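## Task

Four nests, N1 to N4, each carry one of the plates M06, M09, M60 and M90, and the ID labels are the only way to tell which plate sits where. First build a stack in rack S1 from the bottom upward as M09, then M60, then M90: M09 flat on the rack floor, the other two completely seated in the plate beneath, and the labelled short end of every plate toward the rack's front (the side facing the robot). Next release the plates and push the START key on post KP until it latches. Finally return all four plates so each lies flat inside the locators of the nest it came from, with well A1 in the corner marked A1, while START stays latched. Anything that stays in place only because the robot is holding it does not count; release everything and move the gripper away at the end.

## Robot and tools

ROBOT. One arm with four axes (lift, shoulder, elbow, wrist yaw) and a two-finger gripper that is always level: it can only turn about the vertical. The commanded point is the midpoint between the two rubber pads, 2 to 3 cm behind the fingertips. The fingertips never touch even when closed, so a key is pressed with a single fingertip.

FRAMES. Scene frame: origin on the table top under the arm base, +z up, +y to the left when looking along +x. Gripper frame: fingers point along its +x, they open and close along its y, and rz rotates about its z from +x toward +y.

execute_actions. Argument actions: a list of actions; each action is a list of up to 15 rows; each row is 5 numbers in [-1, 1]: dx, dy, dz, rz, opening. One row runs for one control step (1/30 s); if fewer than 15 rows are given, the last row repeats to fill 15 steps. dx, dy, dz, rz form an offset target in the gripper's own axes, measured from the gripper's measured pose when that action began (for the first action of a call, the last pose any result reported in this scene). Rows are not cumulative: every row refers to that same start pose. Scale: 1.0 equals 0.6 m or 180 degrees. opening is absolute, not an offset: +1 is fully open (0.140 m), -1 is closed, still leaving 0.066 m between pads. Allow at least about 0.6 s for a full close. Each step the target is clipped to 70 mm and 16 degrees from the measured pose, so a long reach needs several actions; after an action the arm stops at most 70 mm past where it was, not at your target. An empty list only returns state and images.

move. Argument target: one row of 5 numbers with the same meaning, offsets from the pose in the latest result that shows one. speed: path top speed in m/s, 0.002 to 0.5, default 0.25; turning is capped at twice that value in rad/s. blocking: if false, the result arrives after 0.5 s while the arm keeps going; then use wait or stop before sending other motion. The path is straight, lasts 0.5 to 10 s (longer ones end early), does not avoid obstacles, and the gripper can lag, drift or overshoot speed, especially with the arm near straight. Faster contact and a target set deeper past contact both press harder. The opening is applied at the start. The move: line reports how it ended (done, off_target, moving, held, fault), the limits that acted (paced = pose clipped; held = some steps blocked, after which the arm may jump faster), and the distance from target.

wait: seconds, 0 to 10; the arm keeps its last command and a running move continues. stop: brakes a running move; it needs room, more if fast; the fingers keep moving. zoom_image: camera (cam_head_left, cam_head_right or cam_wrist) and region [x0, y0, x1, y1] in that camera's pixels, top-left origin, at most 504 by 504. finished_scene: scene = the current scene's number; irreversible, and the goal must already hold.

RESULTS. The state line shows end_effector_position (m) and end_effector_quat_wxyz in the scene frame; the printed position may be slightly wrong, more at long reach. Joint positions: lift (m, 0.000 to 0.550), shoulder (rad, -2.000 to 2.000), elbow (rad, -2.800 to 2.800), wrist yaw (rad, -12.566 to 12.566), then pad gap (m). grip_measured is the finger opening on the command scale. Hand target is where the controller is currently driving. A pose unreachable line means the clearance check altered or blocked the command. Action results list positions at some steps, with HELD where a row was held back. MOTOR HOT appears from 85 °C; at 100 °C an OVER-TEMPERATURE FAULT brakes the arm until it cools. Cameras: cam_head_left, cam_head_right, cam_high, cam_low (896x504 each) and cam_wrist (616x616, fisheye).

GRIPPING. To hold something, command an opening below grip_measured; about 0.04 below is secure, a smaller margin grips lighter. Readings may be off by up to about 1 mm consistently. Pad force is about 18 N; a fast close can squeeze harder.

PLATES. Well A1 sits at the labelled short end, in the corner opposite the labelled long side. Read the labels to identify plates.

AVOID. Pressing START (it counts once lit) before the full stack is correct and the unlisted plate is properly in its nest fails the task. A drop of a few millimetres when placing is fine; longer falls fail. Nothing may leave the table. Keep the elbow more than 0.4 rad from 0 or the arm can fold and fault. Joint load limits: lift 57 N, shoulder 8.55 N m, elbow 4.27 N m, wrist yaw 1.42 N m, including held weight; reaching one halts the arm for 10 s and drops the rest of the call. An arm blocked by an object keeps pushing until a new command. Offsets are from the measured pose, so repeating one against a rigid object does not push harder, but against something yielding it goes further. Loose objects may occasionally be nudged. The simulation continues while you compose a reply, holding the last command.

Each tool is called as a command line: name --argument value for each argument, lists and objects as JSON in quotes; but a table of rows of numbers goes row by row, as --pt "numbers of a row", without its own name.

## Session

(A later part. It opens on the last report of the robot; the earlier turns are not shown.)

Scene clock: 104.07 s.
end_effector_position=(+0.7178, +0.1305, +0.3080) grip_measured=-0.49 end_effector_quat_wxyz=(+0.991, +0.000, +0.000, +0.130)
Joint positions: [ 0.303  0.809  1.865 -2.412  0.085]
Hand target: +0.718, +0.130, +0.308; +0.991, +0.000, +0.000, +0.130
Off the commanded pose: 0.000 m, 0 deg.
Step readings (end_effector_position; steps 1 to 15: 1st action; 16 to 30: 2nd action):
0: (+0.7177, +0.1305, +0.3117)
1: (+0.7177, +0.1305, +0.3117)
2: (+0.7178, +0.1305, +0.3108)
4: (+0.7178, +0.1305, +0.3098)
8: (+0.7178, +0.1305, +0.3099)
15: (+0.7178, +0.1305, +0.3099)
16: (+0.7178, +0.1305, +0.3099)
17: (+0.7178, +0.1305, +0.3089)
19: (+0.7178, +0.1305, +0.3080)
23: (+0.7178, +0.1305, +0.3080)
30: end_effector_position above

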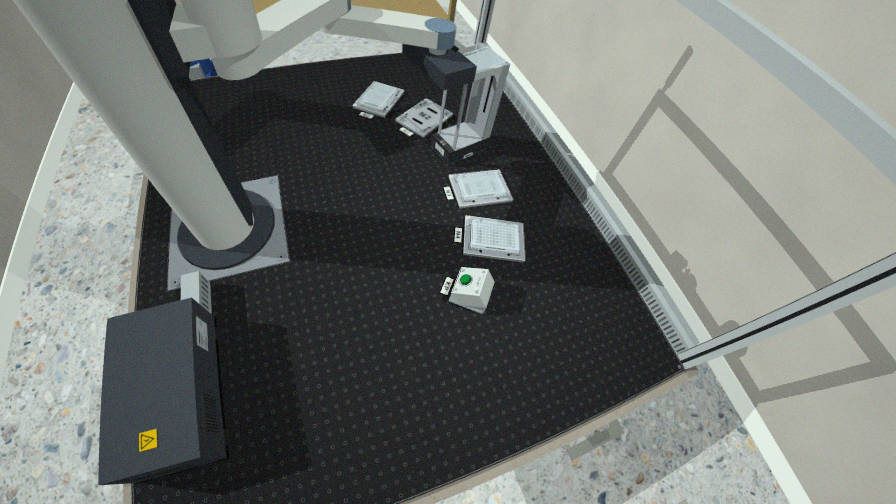

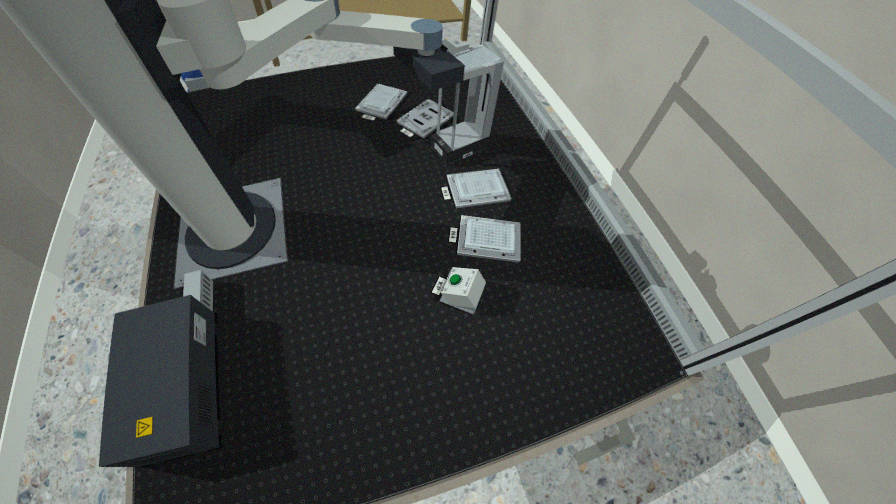

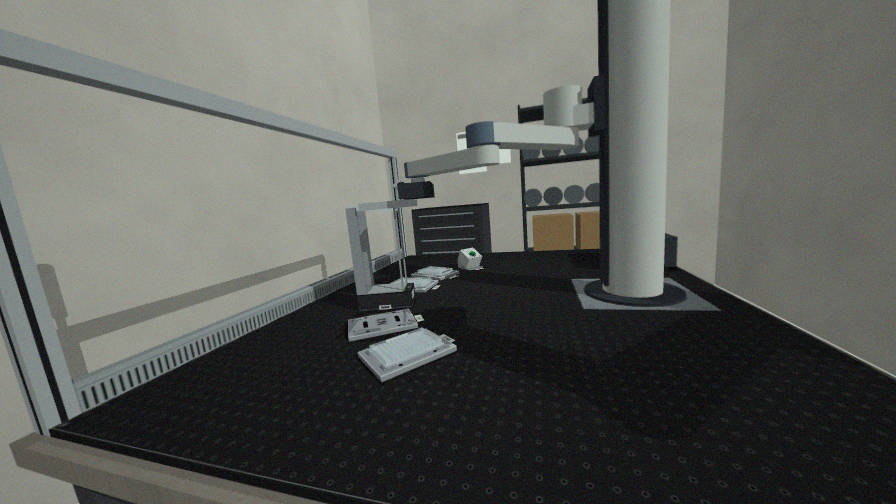

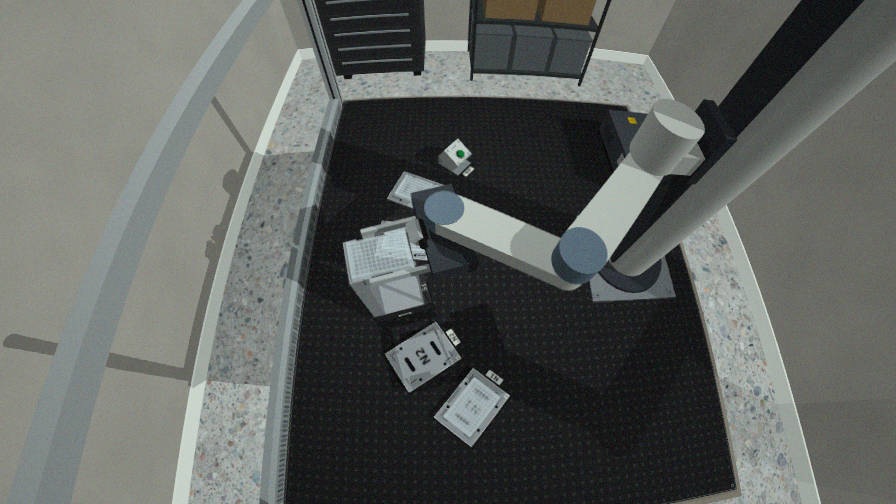

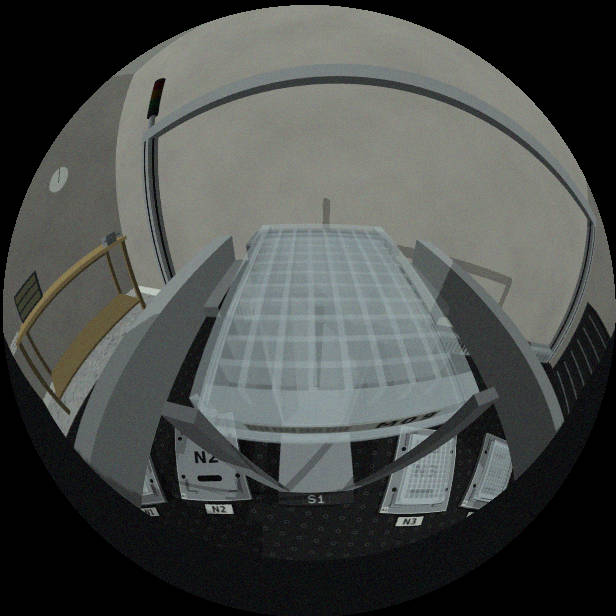

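move --target '[0, 0, -0.02, 0, -0.525]' --speed 0.01

Scene clock: 106.00 s.
end_effector_position=(+0.7178, +0.1305, +0.2960) grip_measured=-0.49 end_effector_quat_wxyz=(+0.991, +0.000, +0.000, +0.130)
Joint positions: [ 0.291  0.809  1.865 -2.412  0.085]
Hand target: +0.718, +0.130, +0.296; +0.991, +0.000, +0.000, +0.130
Off the commanded pose: 0.000 m, 0 deg.
move: done

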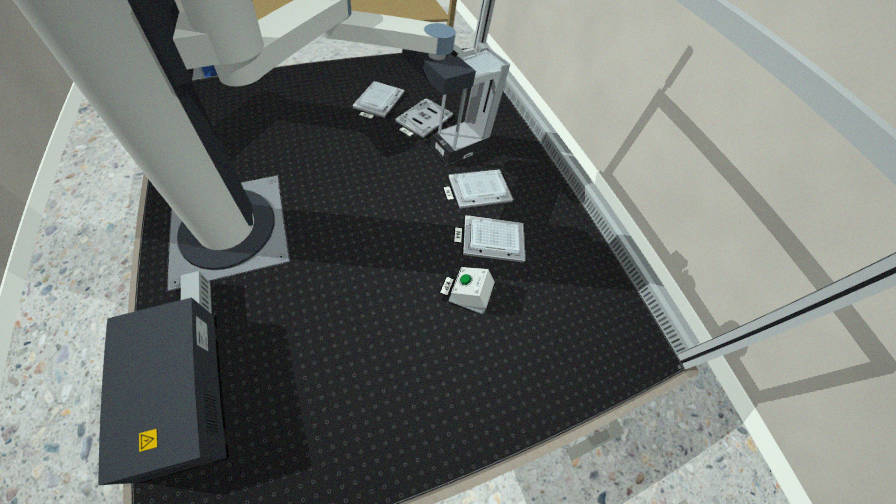

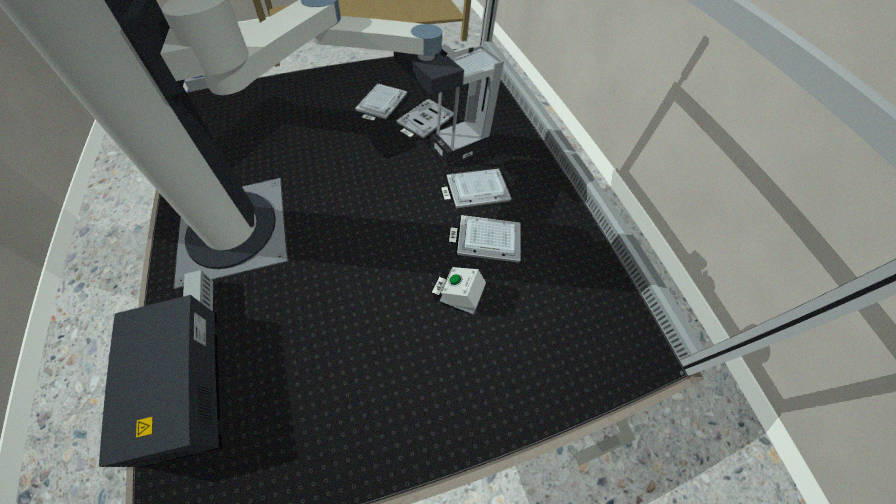

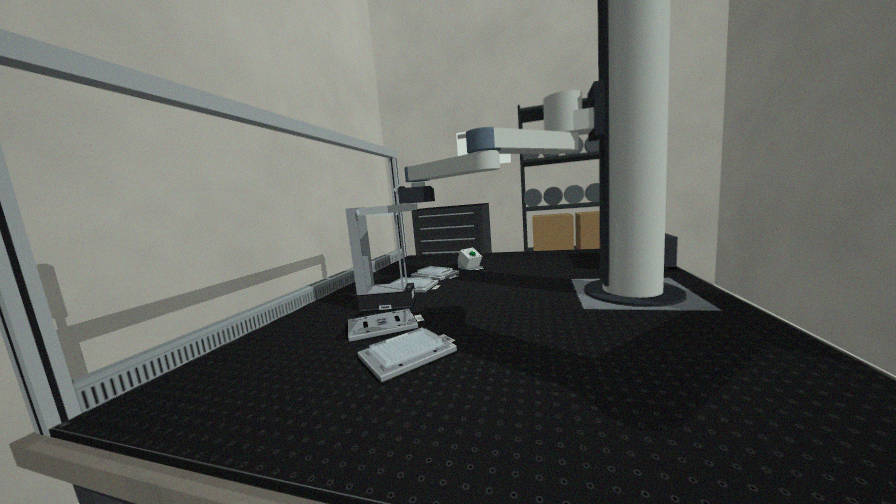

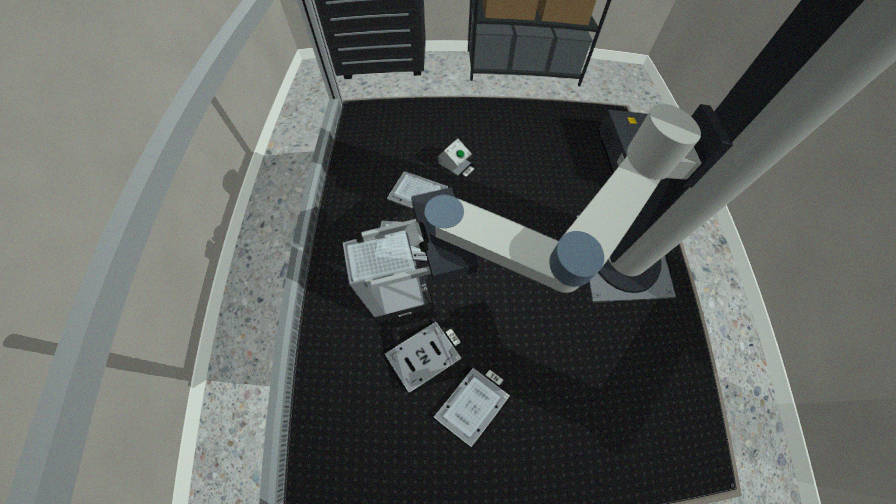

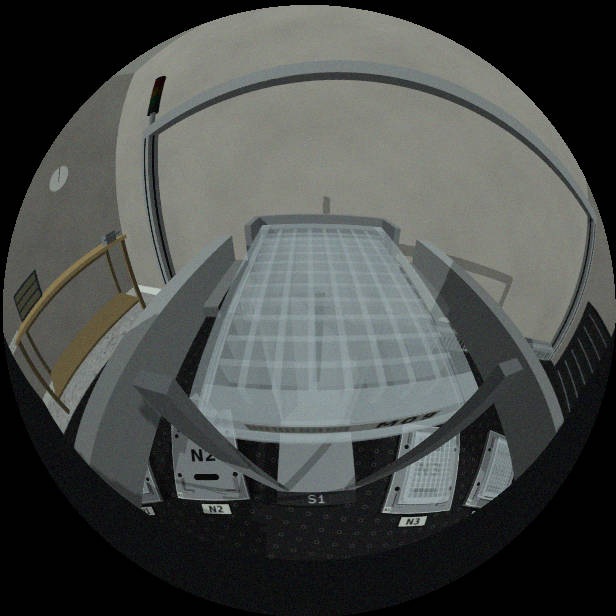

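zoom_image --camera "cam_wrist" --region '[220, 190, 430, 300]'

zoom_image --camera "cam_wrist" --region '[110, 320, 560, 500]'

Region (220, 190, 430, 300) of cam_wrist's 616x616 image, scaled by 2.400, with more detail than that image has; it fills the top 264 rows of this view, and the rest is white.

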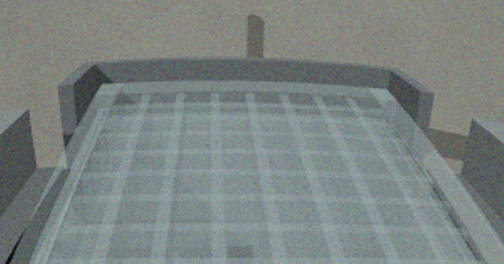

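Region (110, 320, 560, 500) of cam_wrist's 616x616 image, scaled by 1.120, with more detail than that image has; it fills the top 202 rows of this view, and the rest is white.

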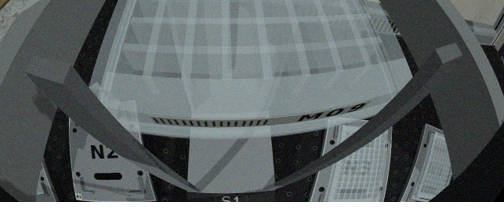

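zoom_image --camera "cam_high" --region '[335, 170, 455, 260]'

Region (335, 170, 455, 260) of cam_high's 896x504 image, scaled by 4.200, with more detail than that image has; it fills the top 378 rows of this view, and the rest is white.

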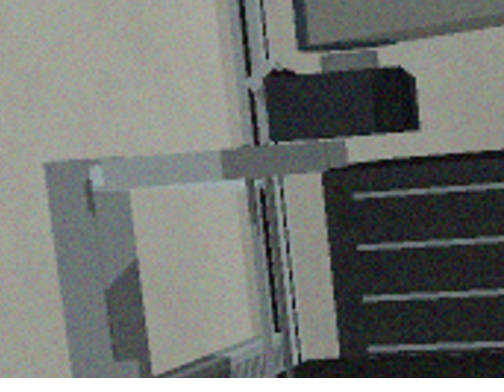

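move --target '[0, 0, -0.035, 0, -0.525]' --speed 0.015

Scene clock: 109.00 s.
end_effector_position=(+0.7178, +0.1305, +0.2750) grip_measured=-0.49 end_effector_quat_wxyz=(+0.991, +0.000, +0.000, +0.130)
Joint positions: [ 0.27   0.809  1.865 -2.412  0.085]
Hand target: +0.718, +0.131, +0.275; +0.991, +0.000, +0.000, +0.130
Off the commanded pose: 0.000 m, 0 deg.
move: done

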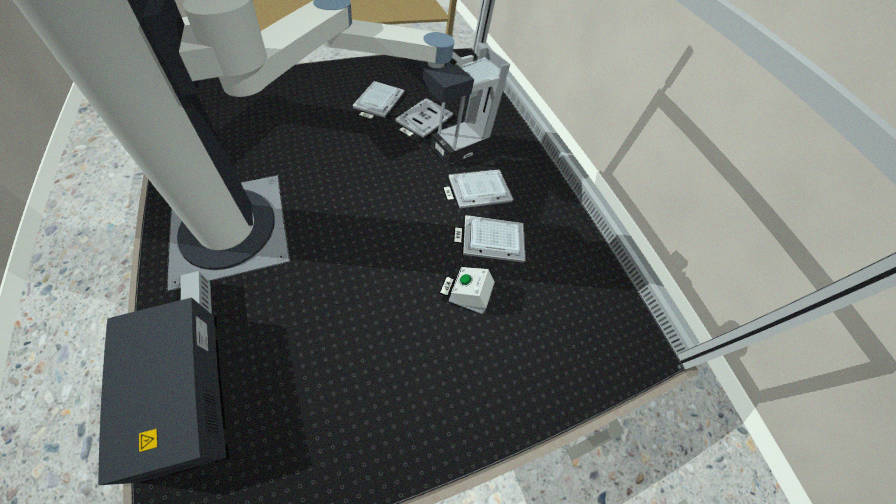

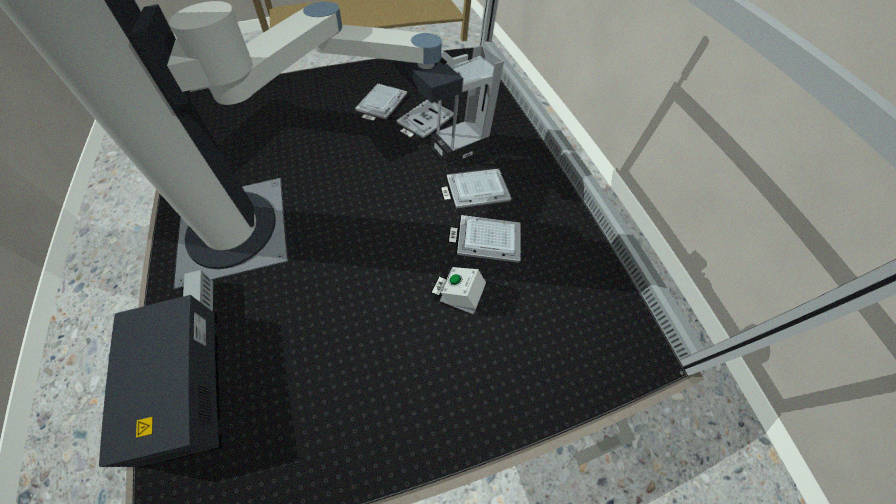

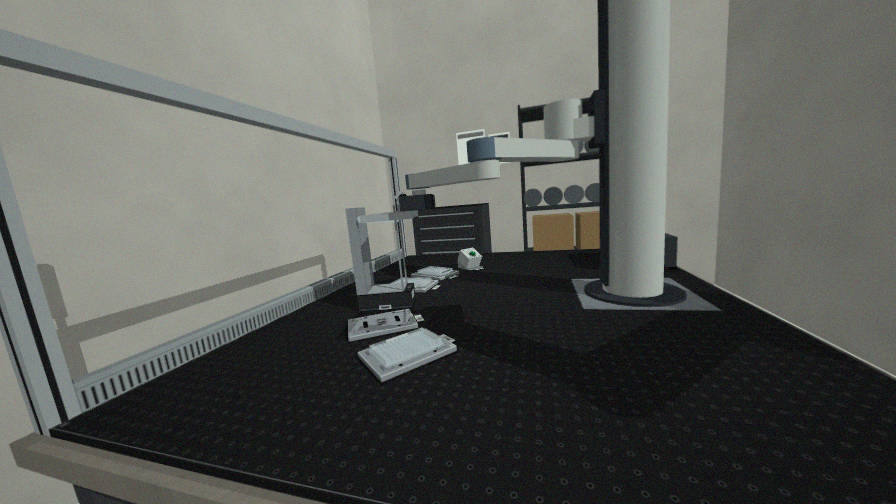

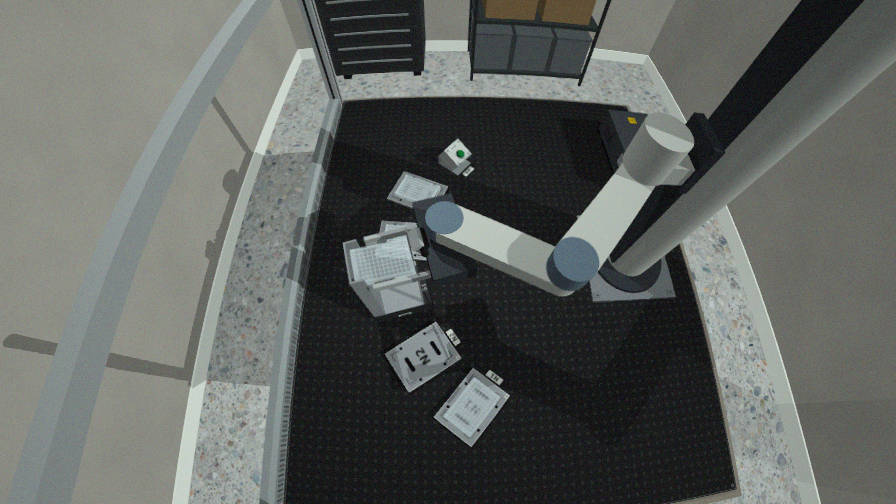

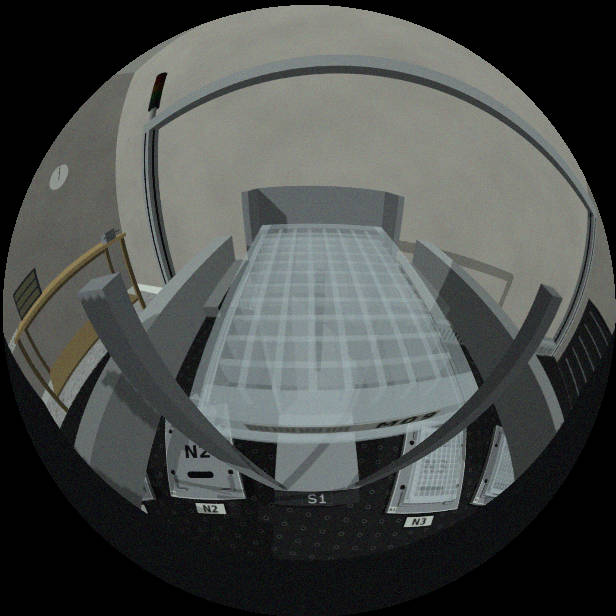

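move --target '[0, 0, -0.31, 0, -0.525]' --speed 0.06

Scene clock: 112.63 s.
end_effector_position=(+0.7178, +0.1305, +0.0889) grip_measured=-0.49 end_effector_quat_wxyz=(+0.991, +0.000, +0.000, +0.130)
Joint positions: [ 0.084  0.809  1.865 -2.412  0.085]
Hand target: +0.718, +0.131, +0.089; +0.991, +0.000, +0.000, +0.130
Off the commanded pose: 0.000 m, 0 deg.
move: done

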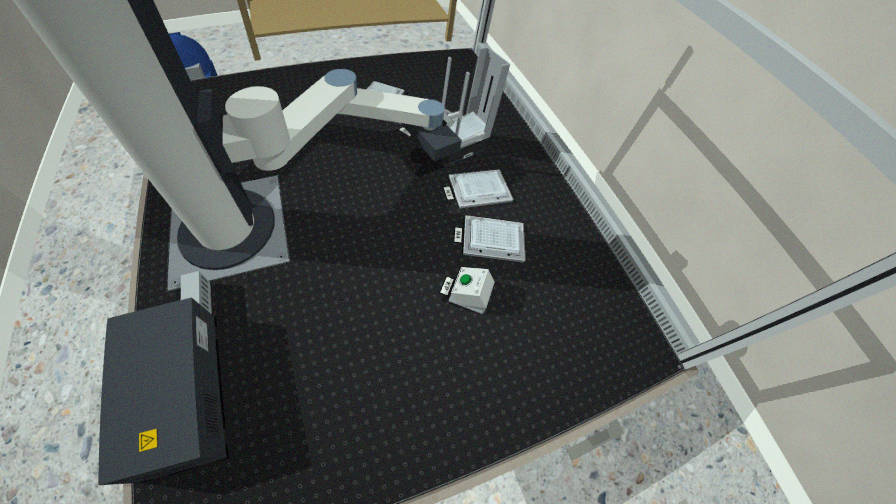

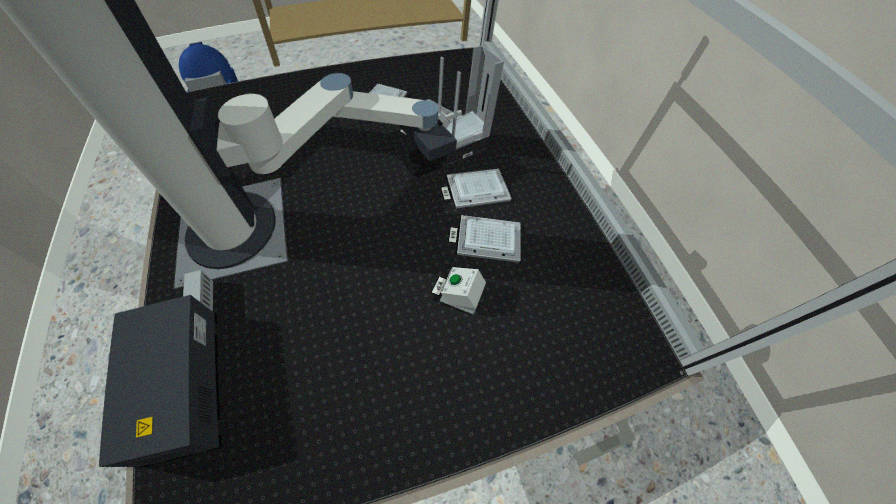

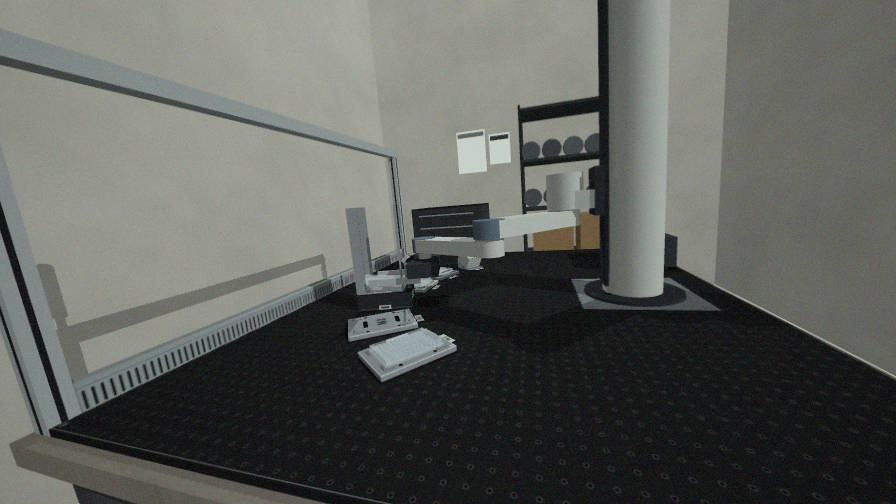

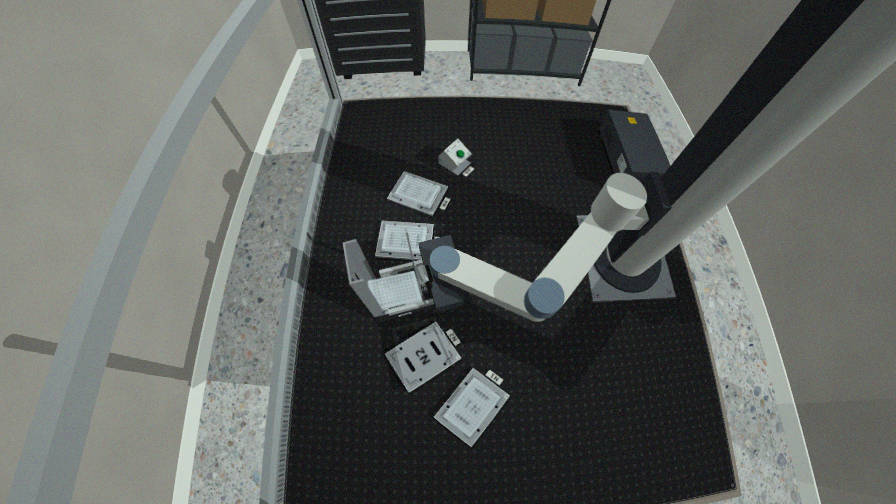

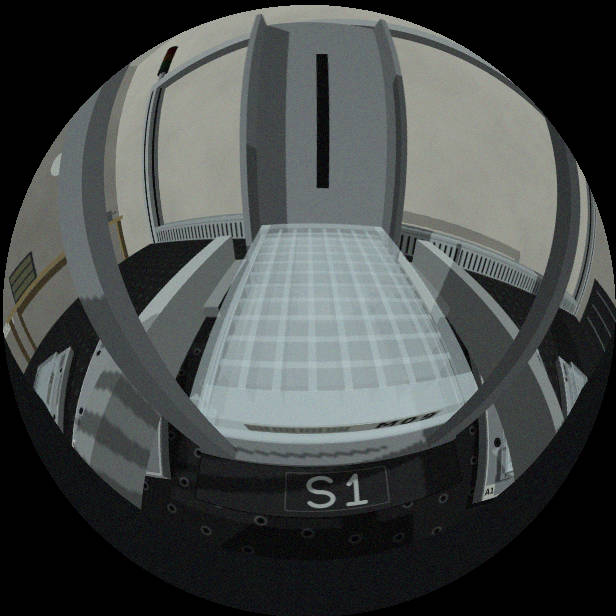

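zoom_image --camera "cam_high" --region '[340, 240, 460, 330]'

Region (340, 240, 460, 330) of cam_high's 896x504 image, scaled by 4.200, with more detail than that image has; it fills the top 378 rows of this view, and the rest is white.

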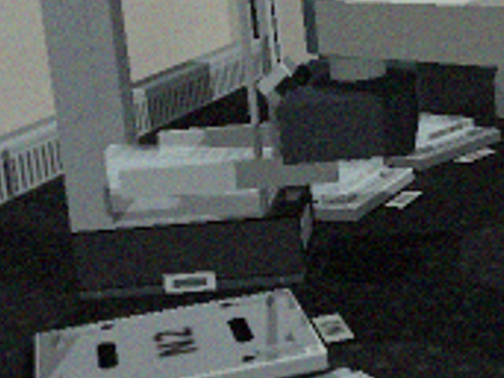

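execute_actions --actions '[[[0,0,-0.006,0,-0.525]],[[0,0,-0.006,0,-0.525]],[[0,0,-0.006,0,-0.525]],[[0,0,-0.006,0,-0.525]]]'

Scene clock: 119.47 s.
end_effector_position=(+0.7178, +0.1305, +0.0744) grip_measured=-0.49 end_effector_quat_wxyz=(+0.991, +0.000, +0.000, +0.130)
Joint positions: [ 0.069  0.809  1.865 -2.413  0.085]
Hand target: +0.718, +0.131, +0.074; +0.991, +0.000, +0.000, +0.130
Off the commanded pose: 0.000 m, 0 deg.
Step readings (end_effector_position; steps 1 to 15: 1st action; 16 to 30: 2nd action; 31 to 45: 3rd action; 46 to 60: 4th action):
0: (+0.7178, +0.1305, +0.0889)
1: (+0.7178, +0.1305, +0.0889)
2: (+0.7178, +0.1305, +0.0879)
4: (+0.7178, +0.1305, +0.0851)
8: (+0.7178, +0.1305, +0.0852)
15: (+0.7178, +0.1305, +0.0852)
16: (+0.7178, +0.1305, +0.0852)
17: (+0.7178, +0.1305, +0.0843)
19: (+0.7178, +0.1305, +0.0814)
23: (+0.7178, +0.1305, +0.0816)
30: (+0.7178, +0.1305, +0.0816)
31: (+0.7178, +0.1305, +0.0816)
32: (+0.7178, +0.1305, +0.0806)
34: (+0.7178, +0.1305, +0.0778)
38: (+0.7178, +0.1305, +0.0779)
45: (+0.7178, +0.1305, +0.0779)
46: (+0.7178, +0.1305, +0.0779)
47: (+0.7178, +0.1305, +0.0770)
49: (+0.7178, +0.1305, +0.0743)
53: (+0.7178, +0.1305, +0.0744)
60: end_effector_position above

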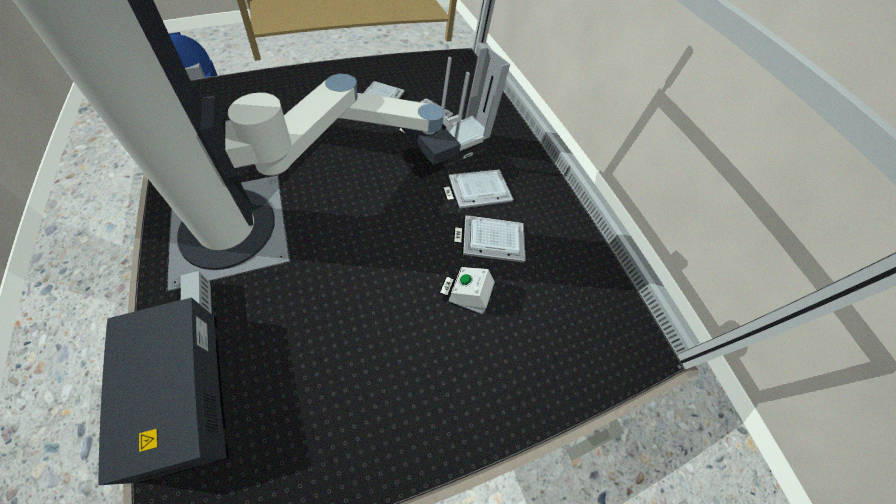

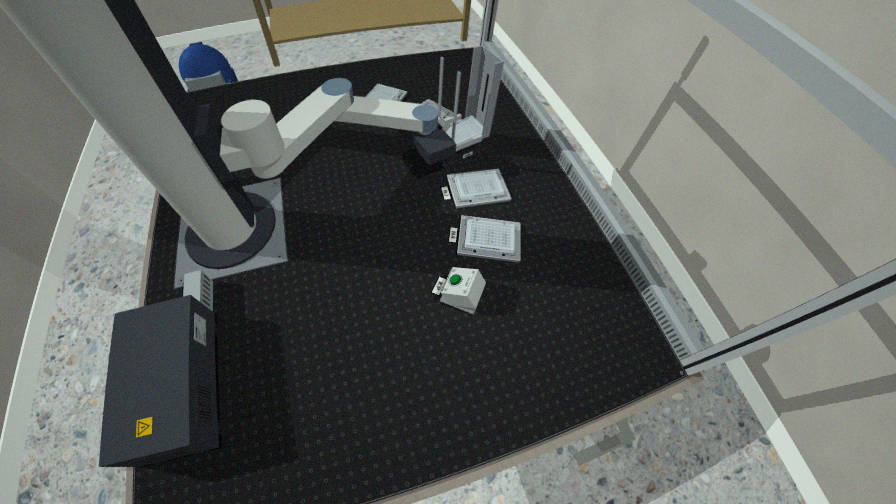

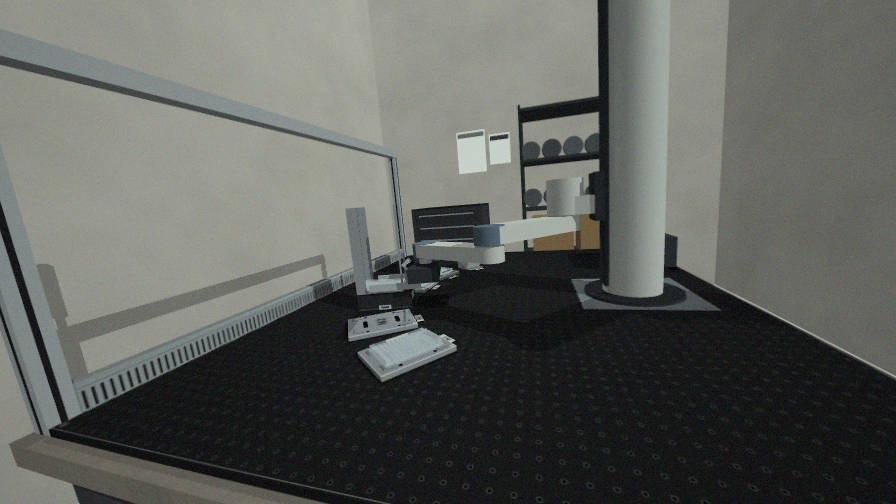

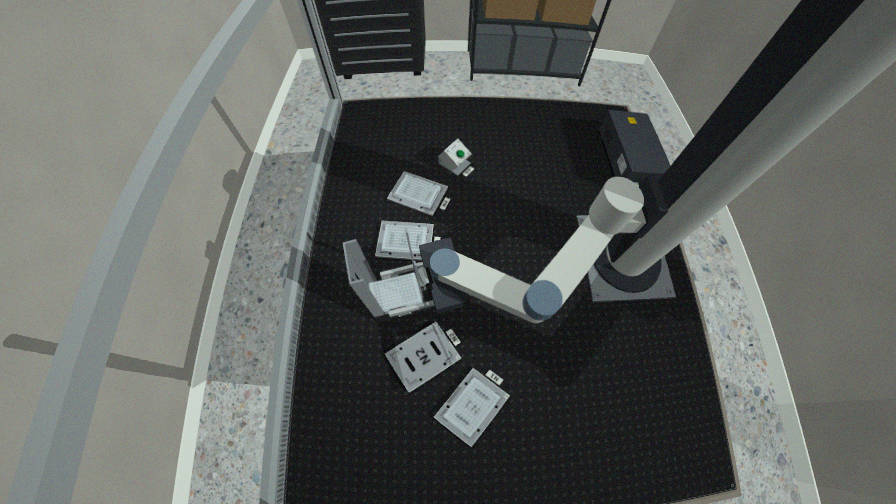

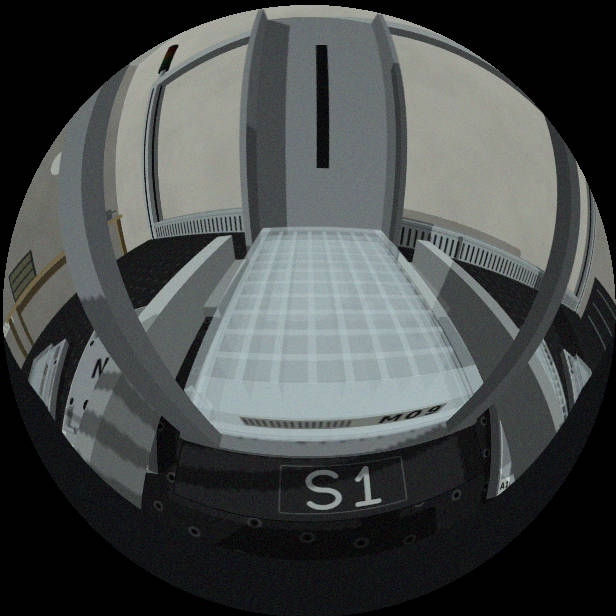

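zoom_image --camera "cam_high" --region '[340, 250, 460, 330]'

Region (340, 250, 460, 330) of cam_high's 896x504 image, scaled by 4.200, with more detail than that image has.

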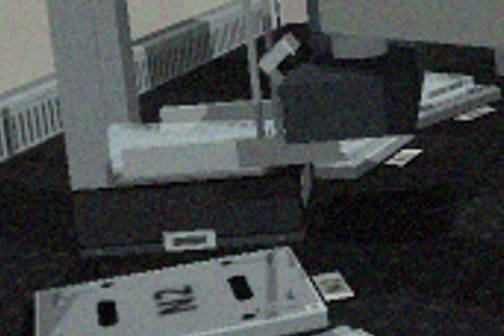

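execute_actions --actions '[[[0,0,-0.002,0,-0.525]],[[0,0,-0.002,0,-0.525]]]'

Scene clock: 120.97 s.
end_effector_position=(+0.7179, +0.1305, +0.0722) grip_measured=-0.49 end_effector_quat_wxyz=(+0.991, +0.000, +0.000, +0.130)
Joint positions: [ 0.067  0.808  1.866 -2.413  0.085]
Hand target: +0.718, +0.130, +0.072; +0.991, +0.000, +0.000, +0.130
Off the commanded pose: 0.000 m, 0 deg.
Step readings (end_effector_position; steps 1 to 15: 1st action; 16 to 30: 2nd action):
0: (+0.7178, +0.1305, +0.0744)
1: (+0.7178, +0.1305, +0.0744)
2: (+0.7179, +0.1305, +0.0737)
4: (+0.7179, +0.1305, +0.0733)
8: (+0.7179, +0.1305, +0.0733)
15: (+0.7179, +0.1305, +0.0733)
16: (+0.7179, +0.1305, +0.0733)
17: (+0.7179, +0.1305, +0.0726)
19: (+0.7179, +0.1305, +0.0722)
23: (+0.7179, +0.1305, +0.0722)
30: end_effector_position above

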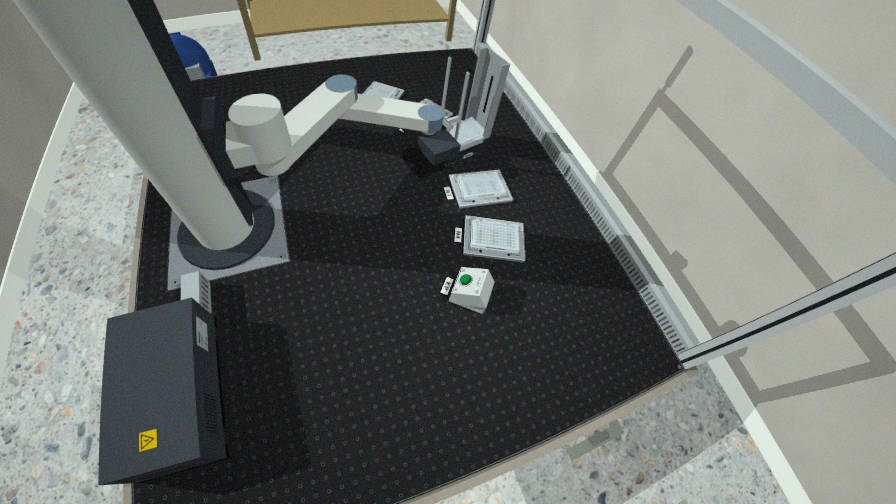

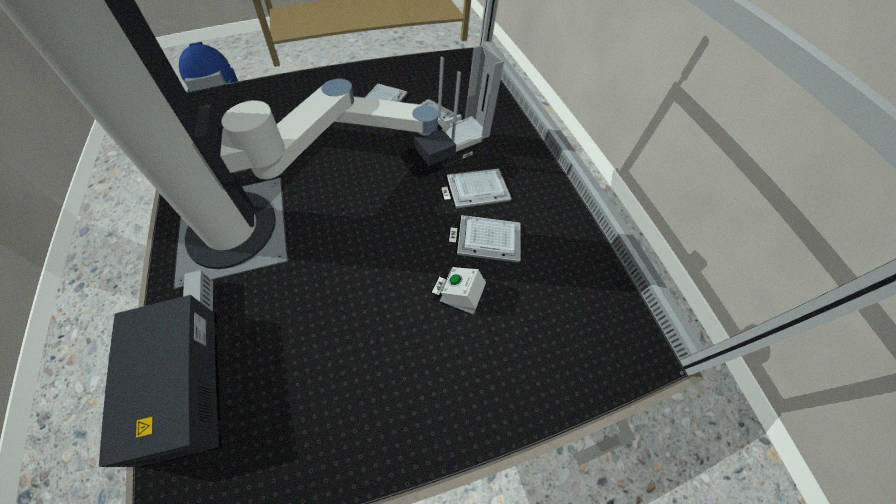

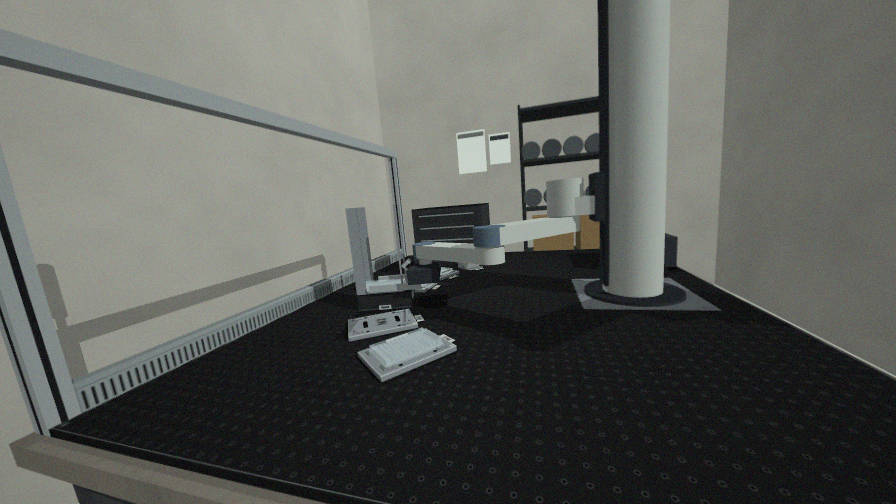

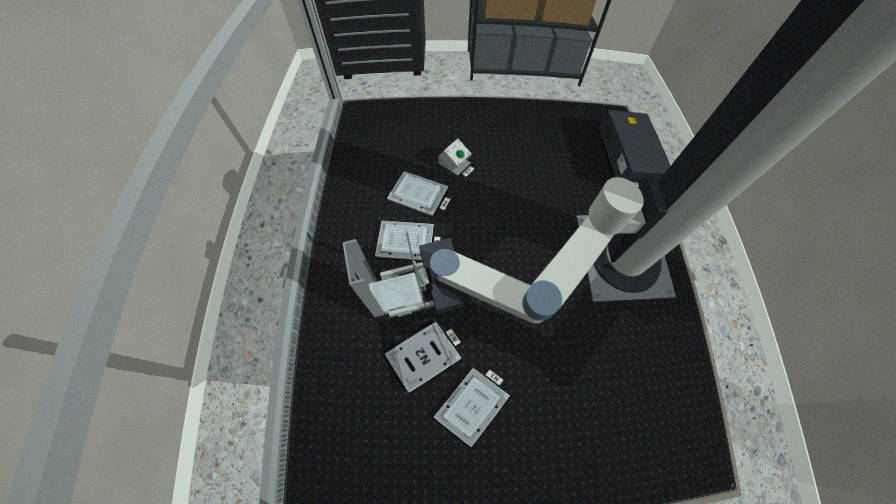

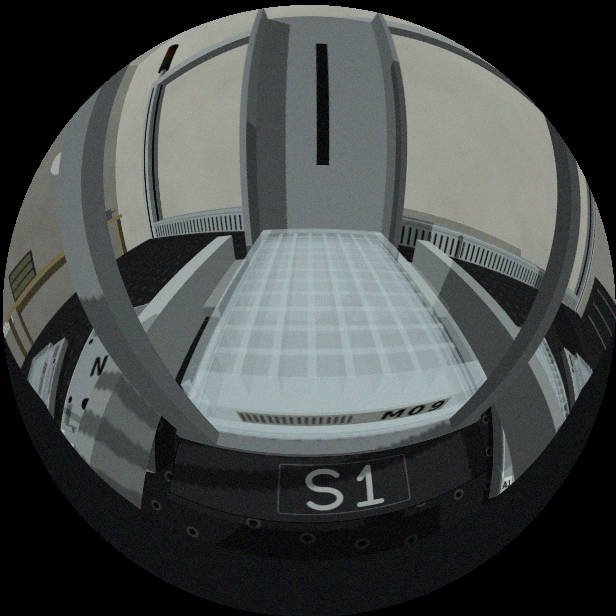

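execute_actions --actions '[[[0,0,-0.002,0,-0.525]]]'

Scene clock: 121.90 s.
end_effector_position=(+0.7179, +0.1305, +0.0711) grip_measured=-0.49 end_effector_quat_wxyz=(+0.991, +0.000, +0.000, +0.130)
Joint positions: [ 0.066  0.808  1.866 -2.413  0.085]
Hand target: +0.718, +0.131, +0.071; +0.991, +0.000, +0.000, +0.130
Off the commanded pose: 0.000 m, 0 deg.
Step readings (end_effector_position):
0: (+0.7179, +0.1305, +0.0722)
1: (+0.7179, +0.1305, +0.0722)
2: (+0.7179, +0.1305, +0.0715)
4: (+0.7179, +0.1305, +0.0711)
8: (+0.7179, +0.1305, +0.0711)
15: end_effector_position above

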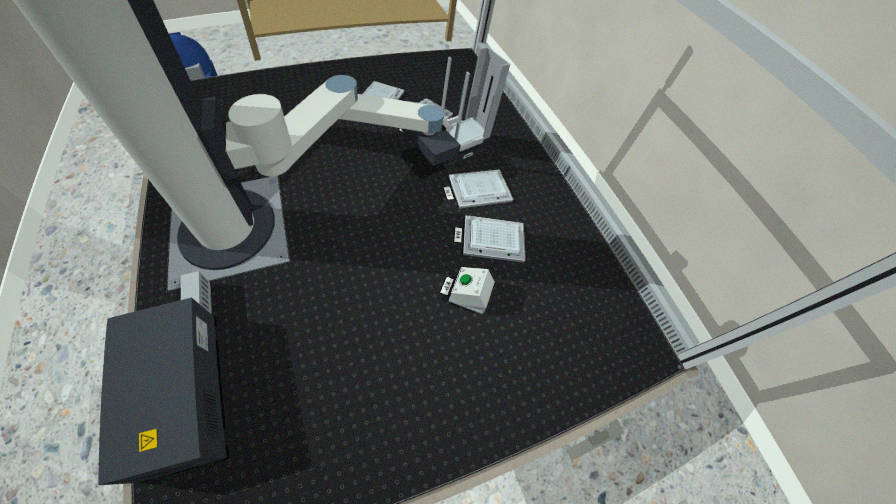

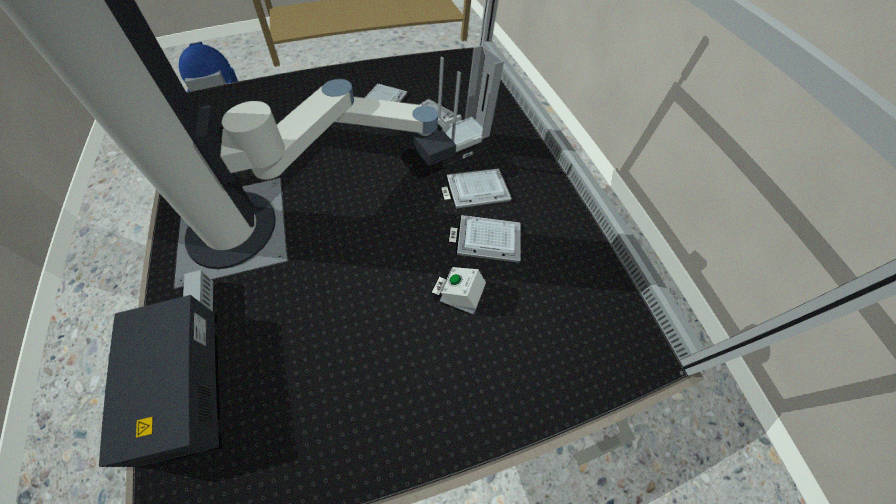

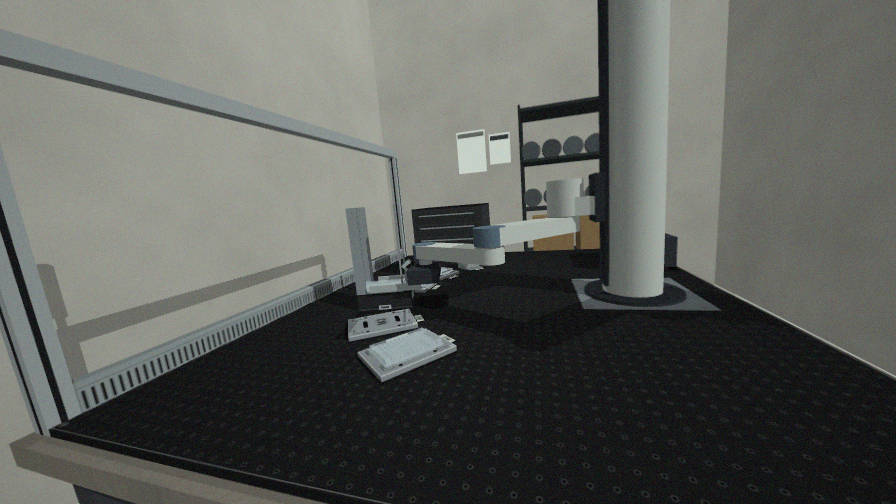

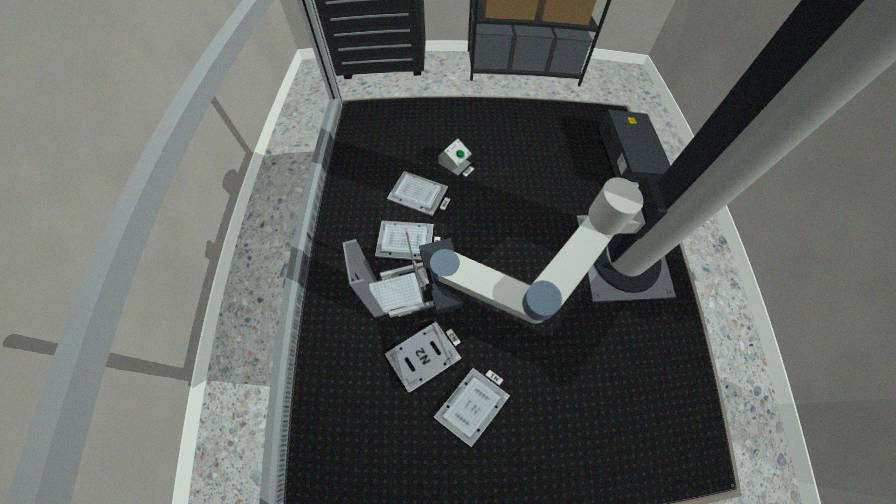

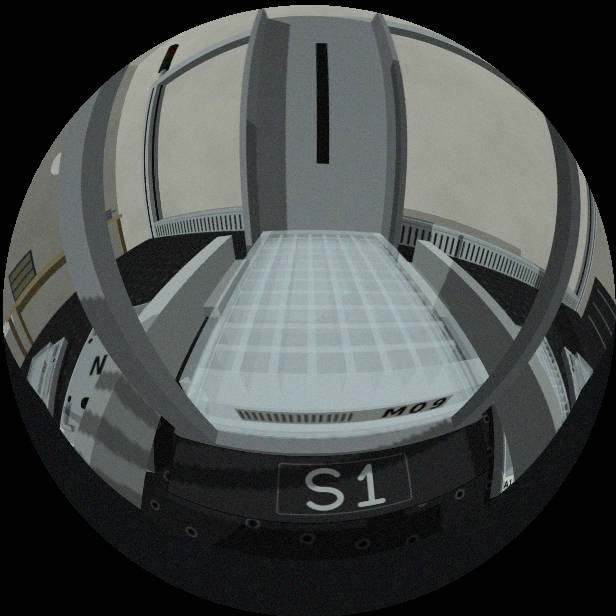

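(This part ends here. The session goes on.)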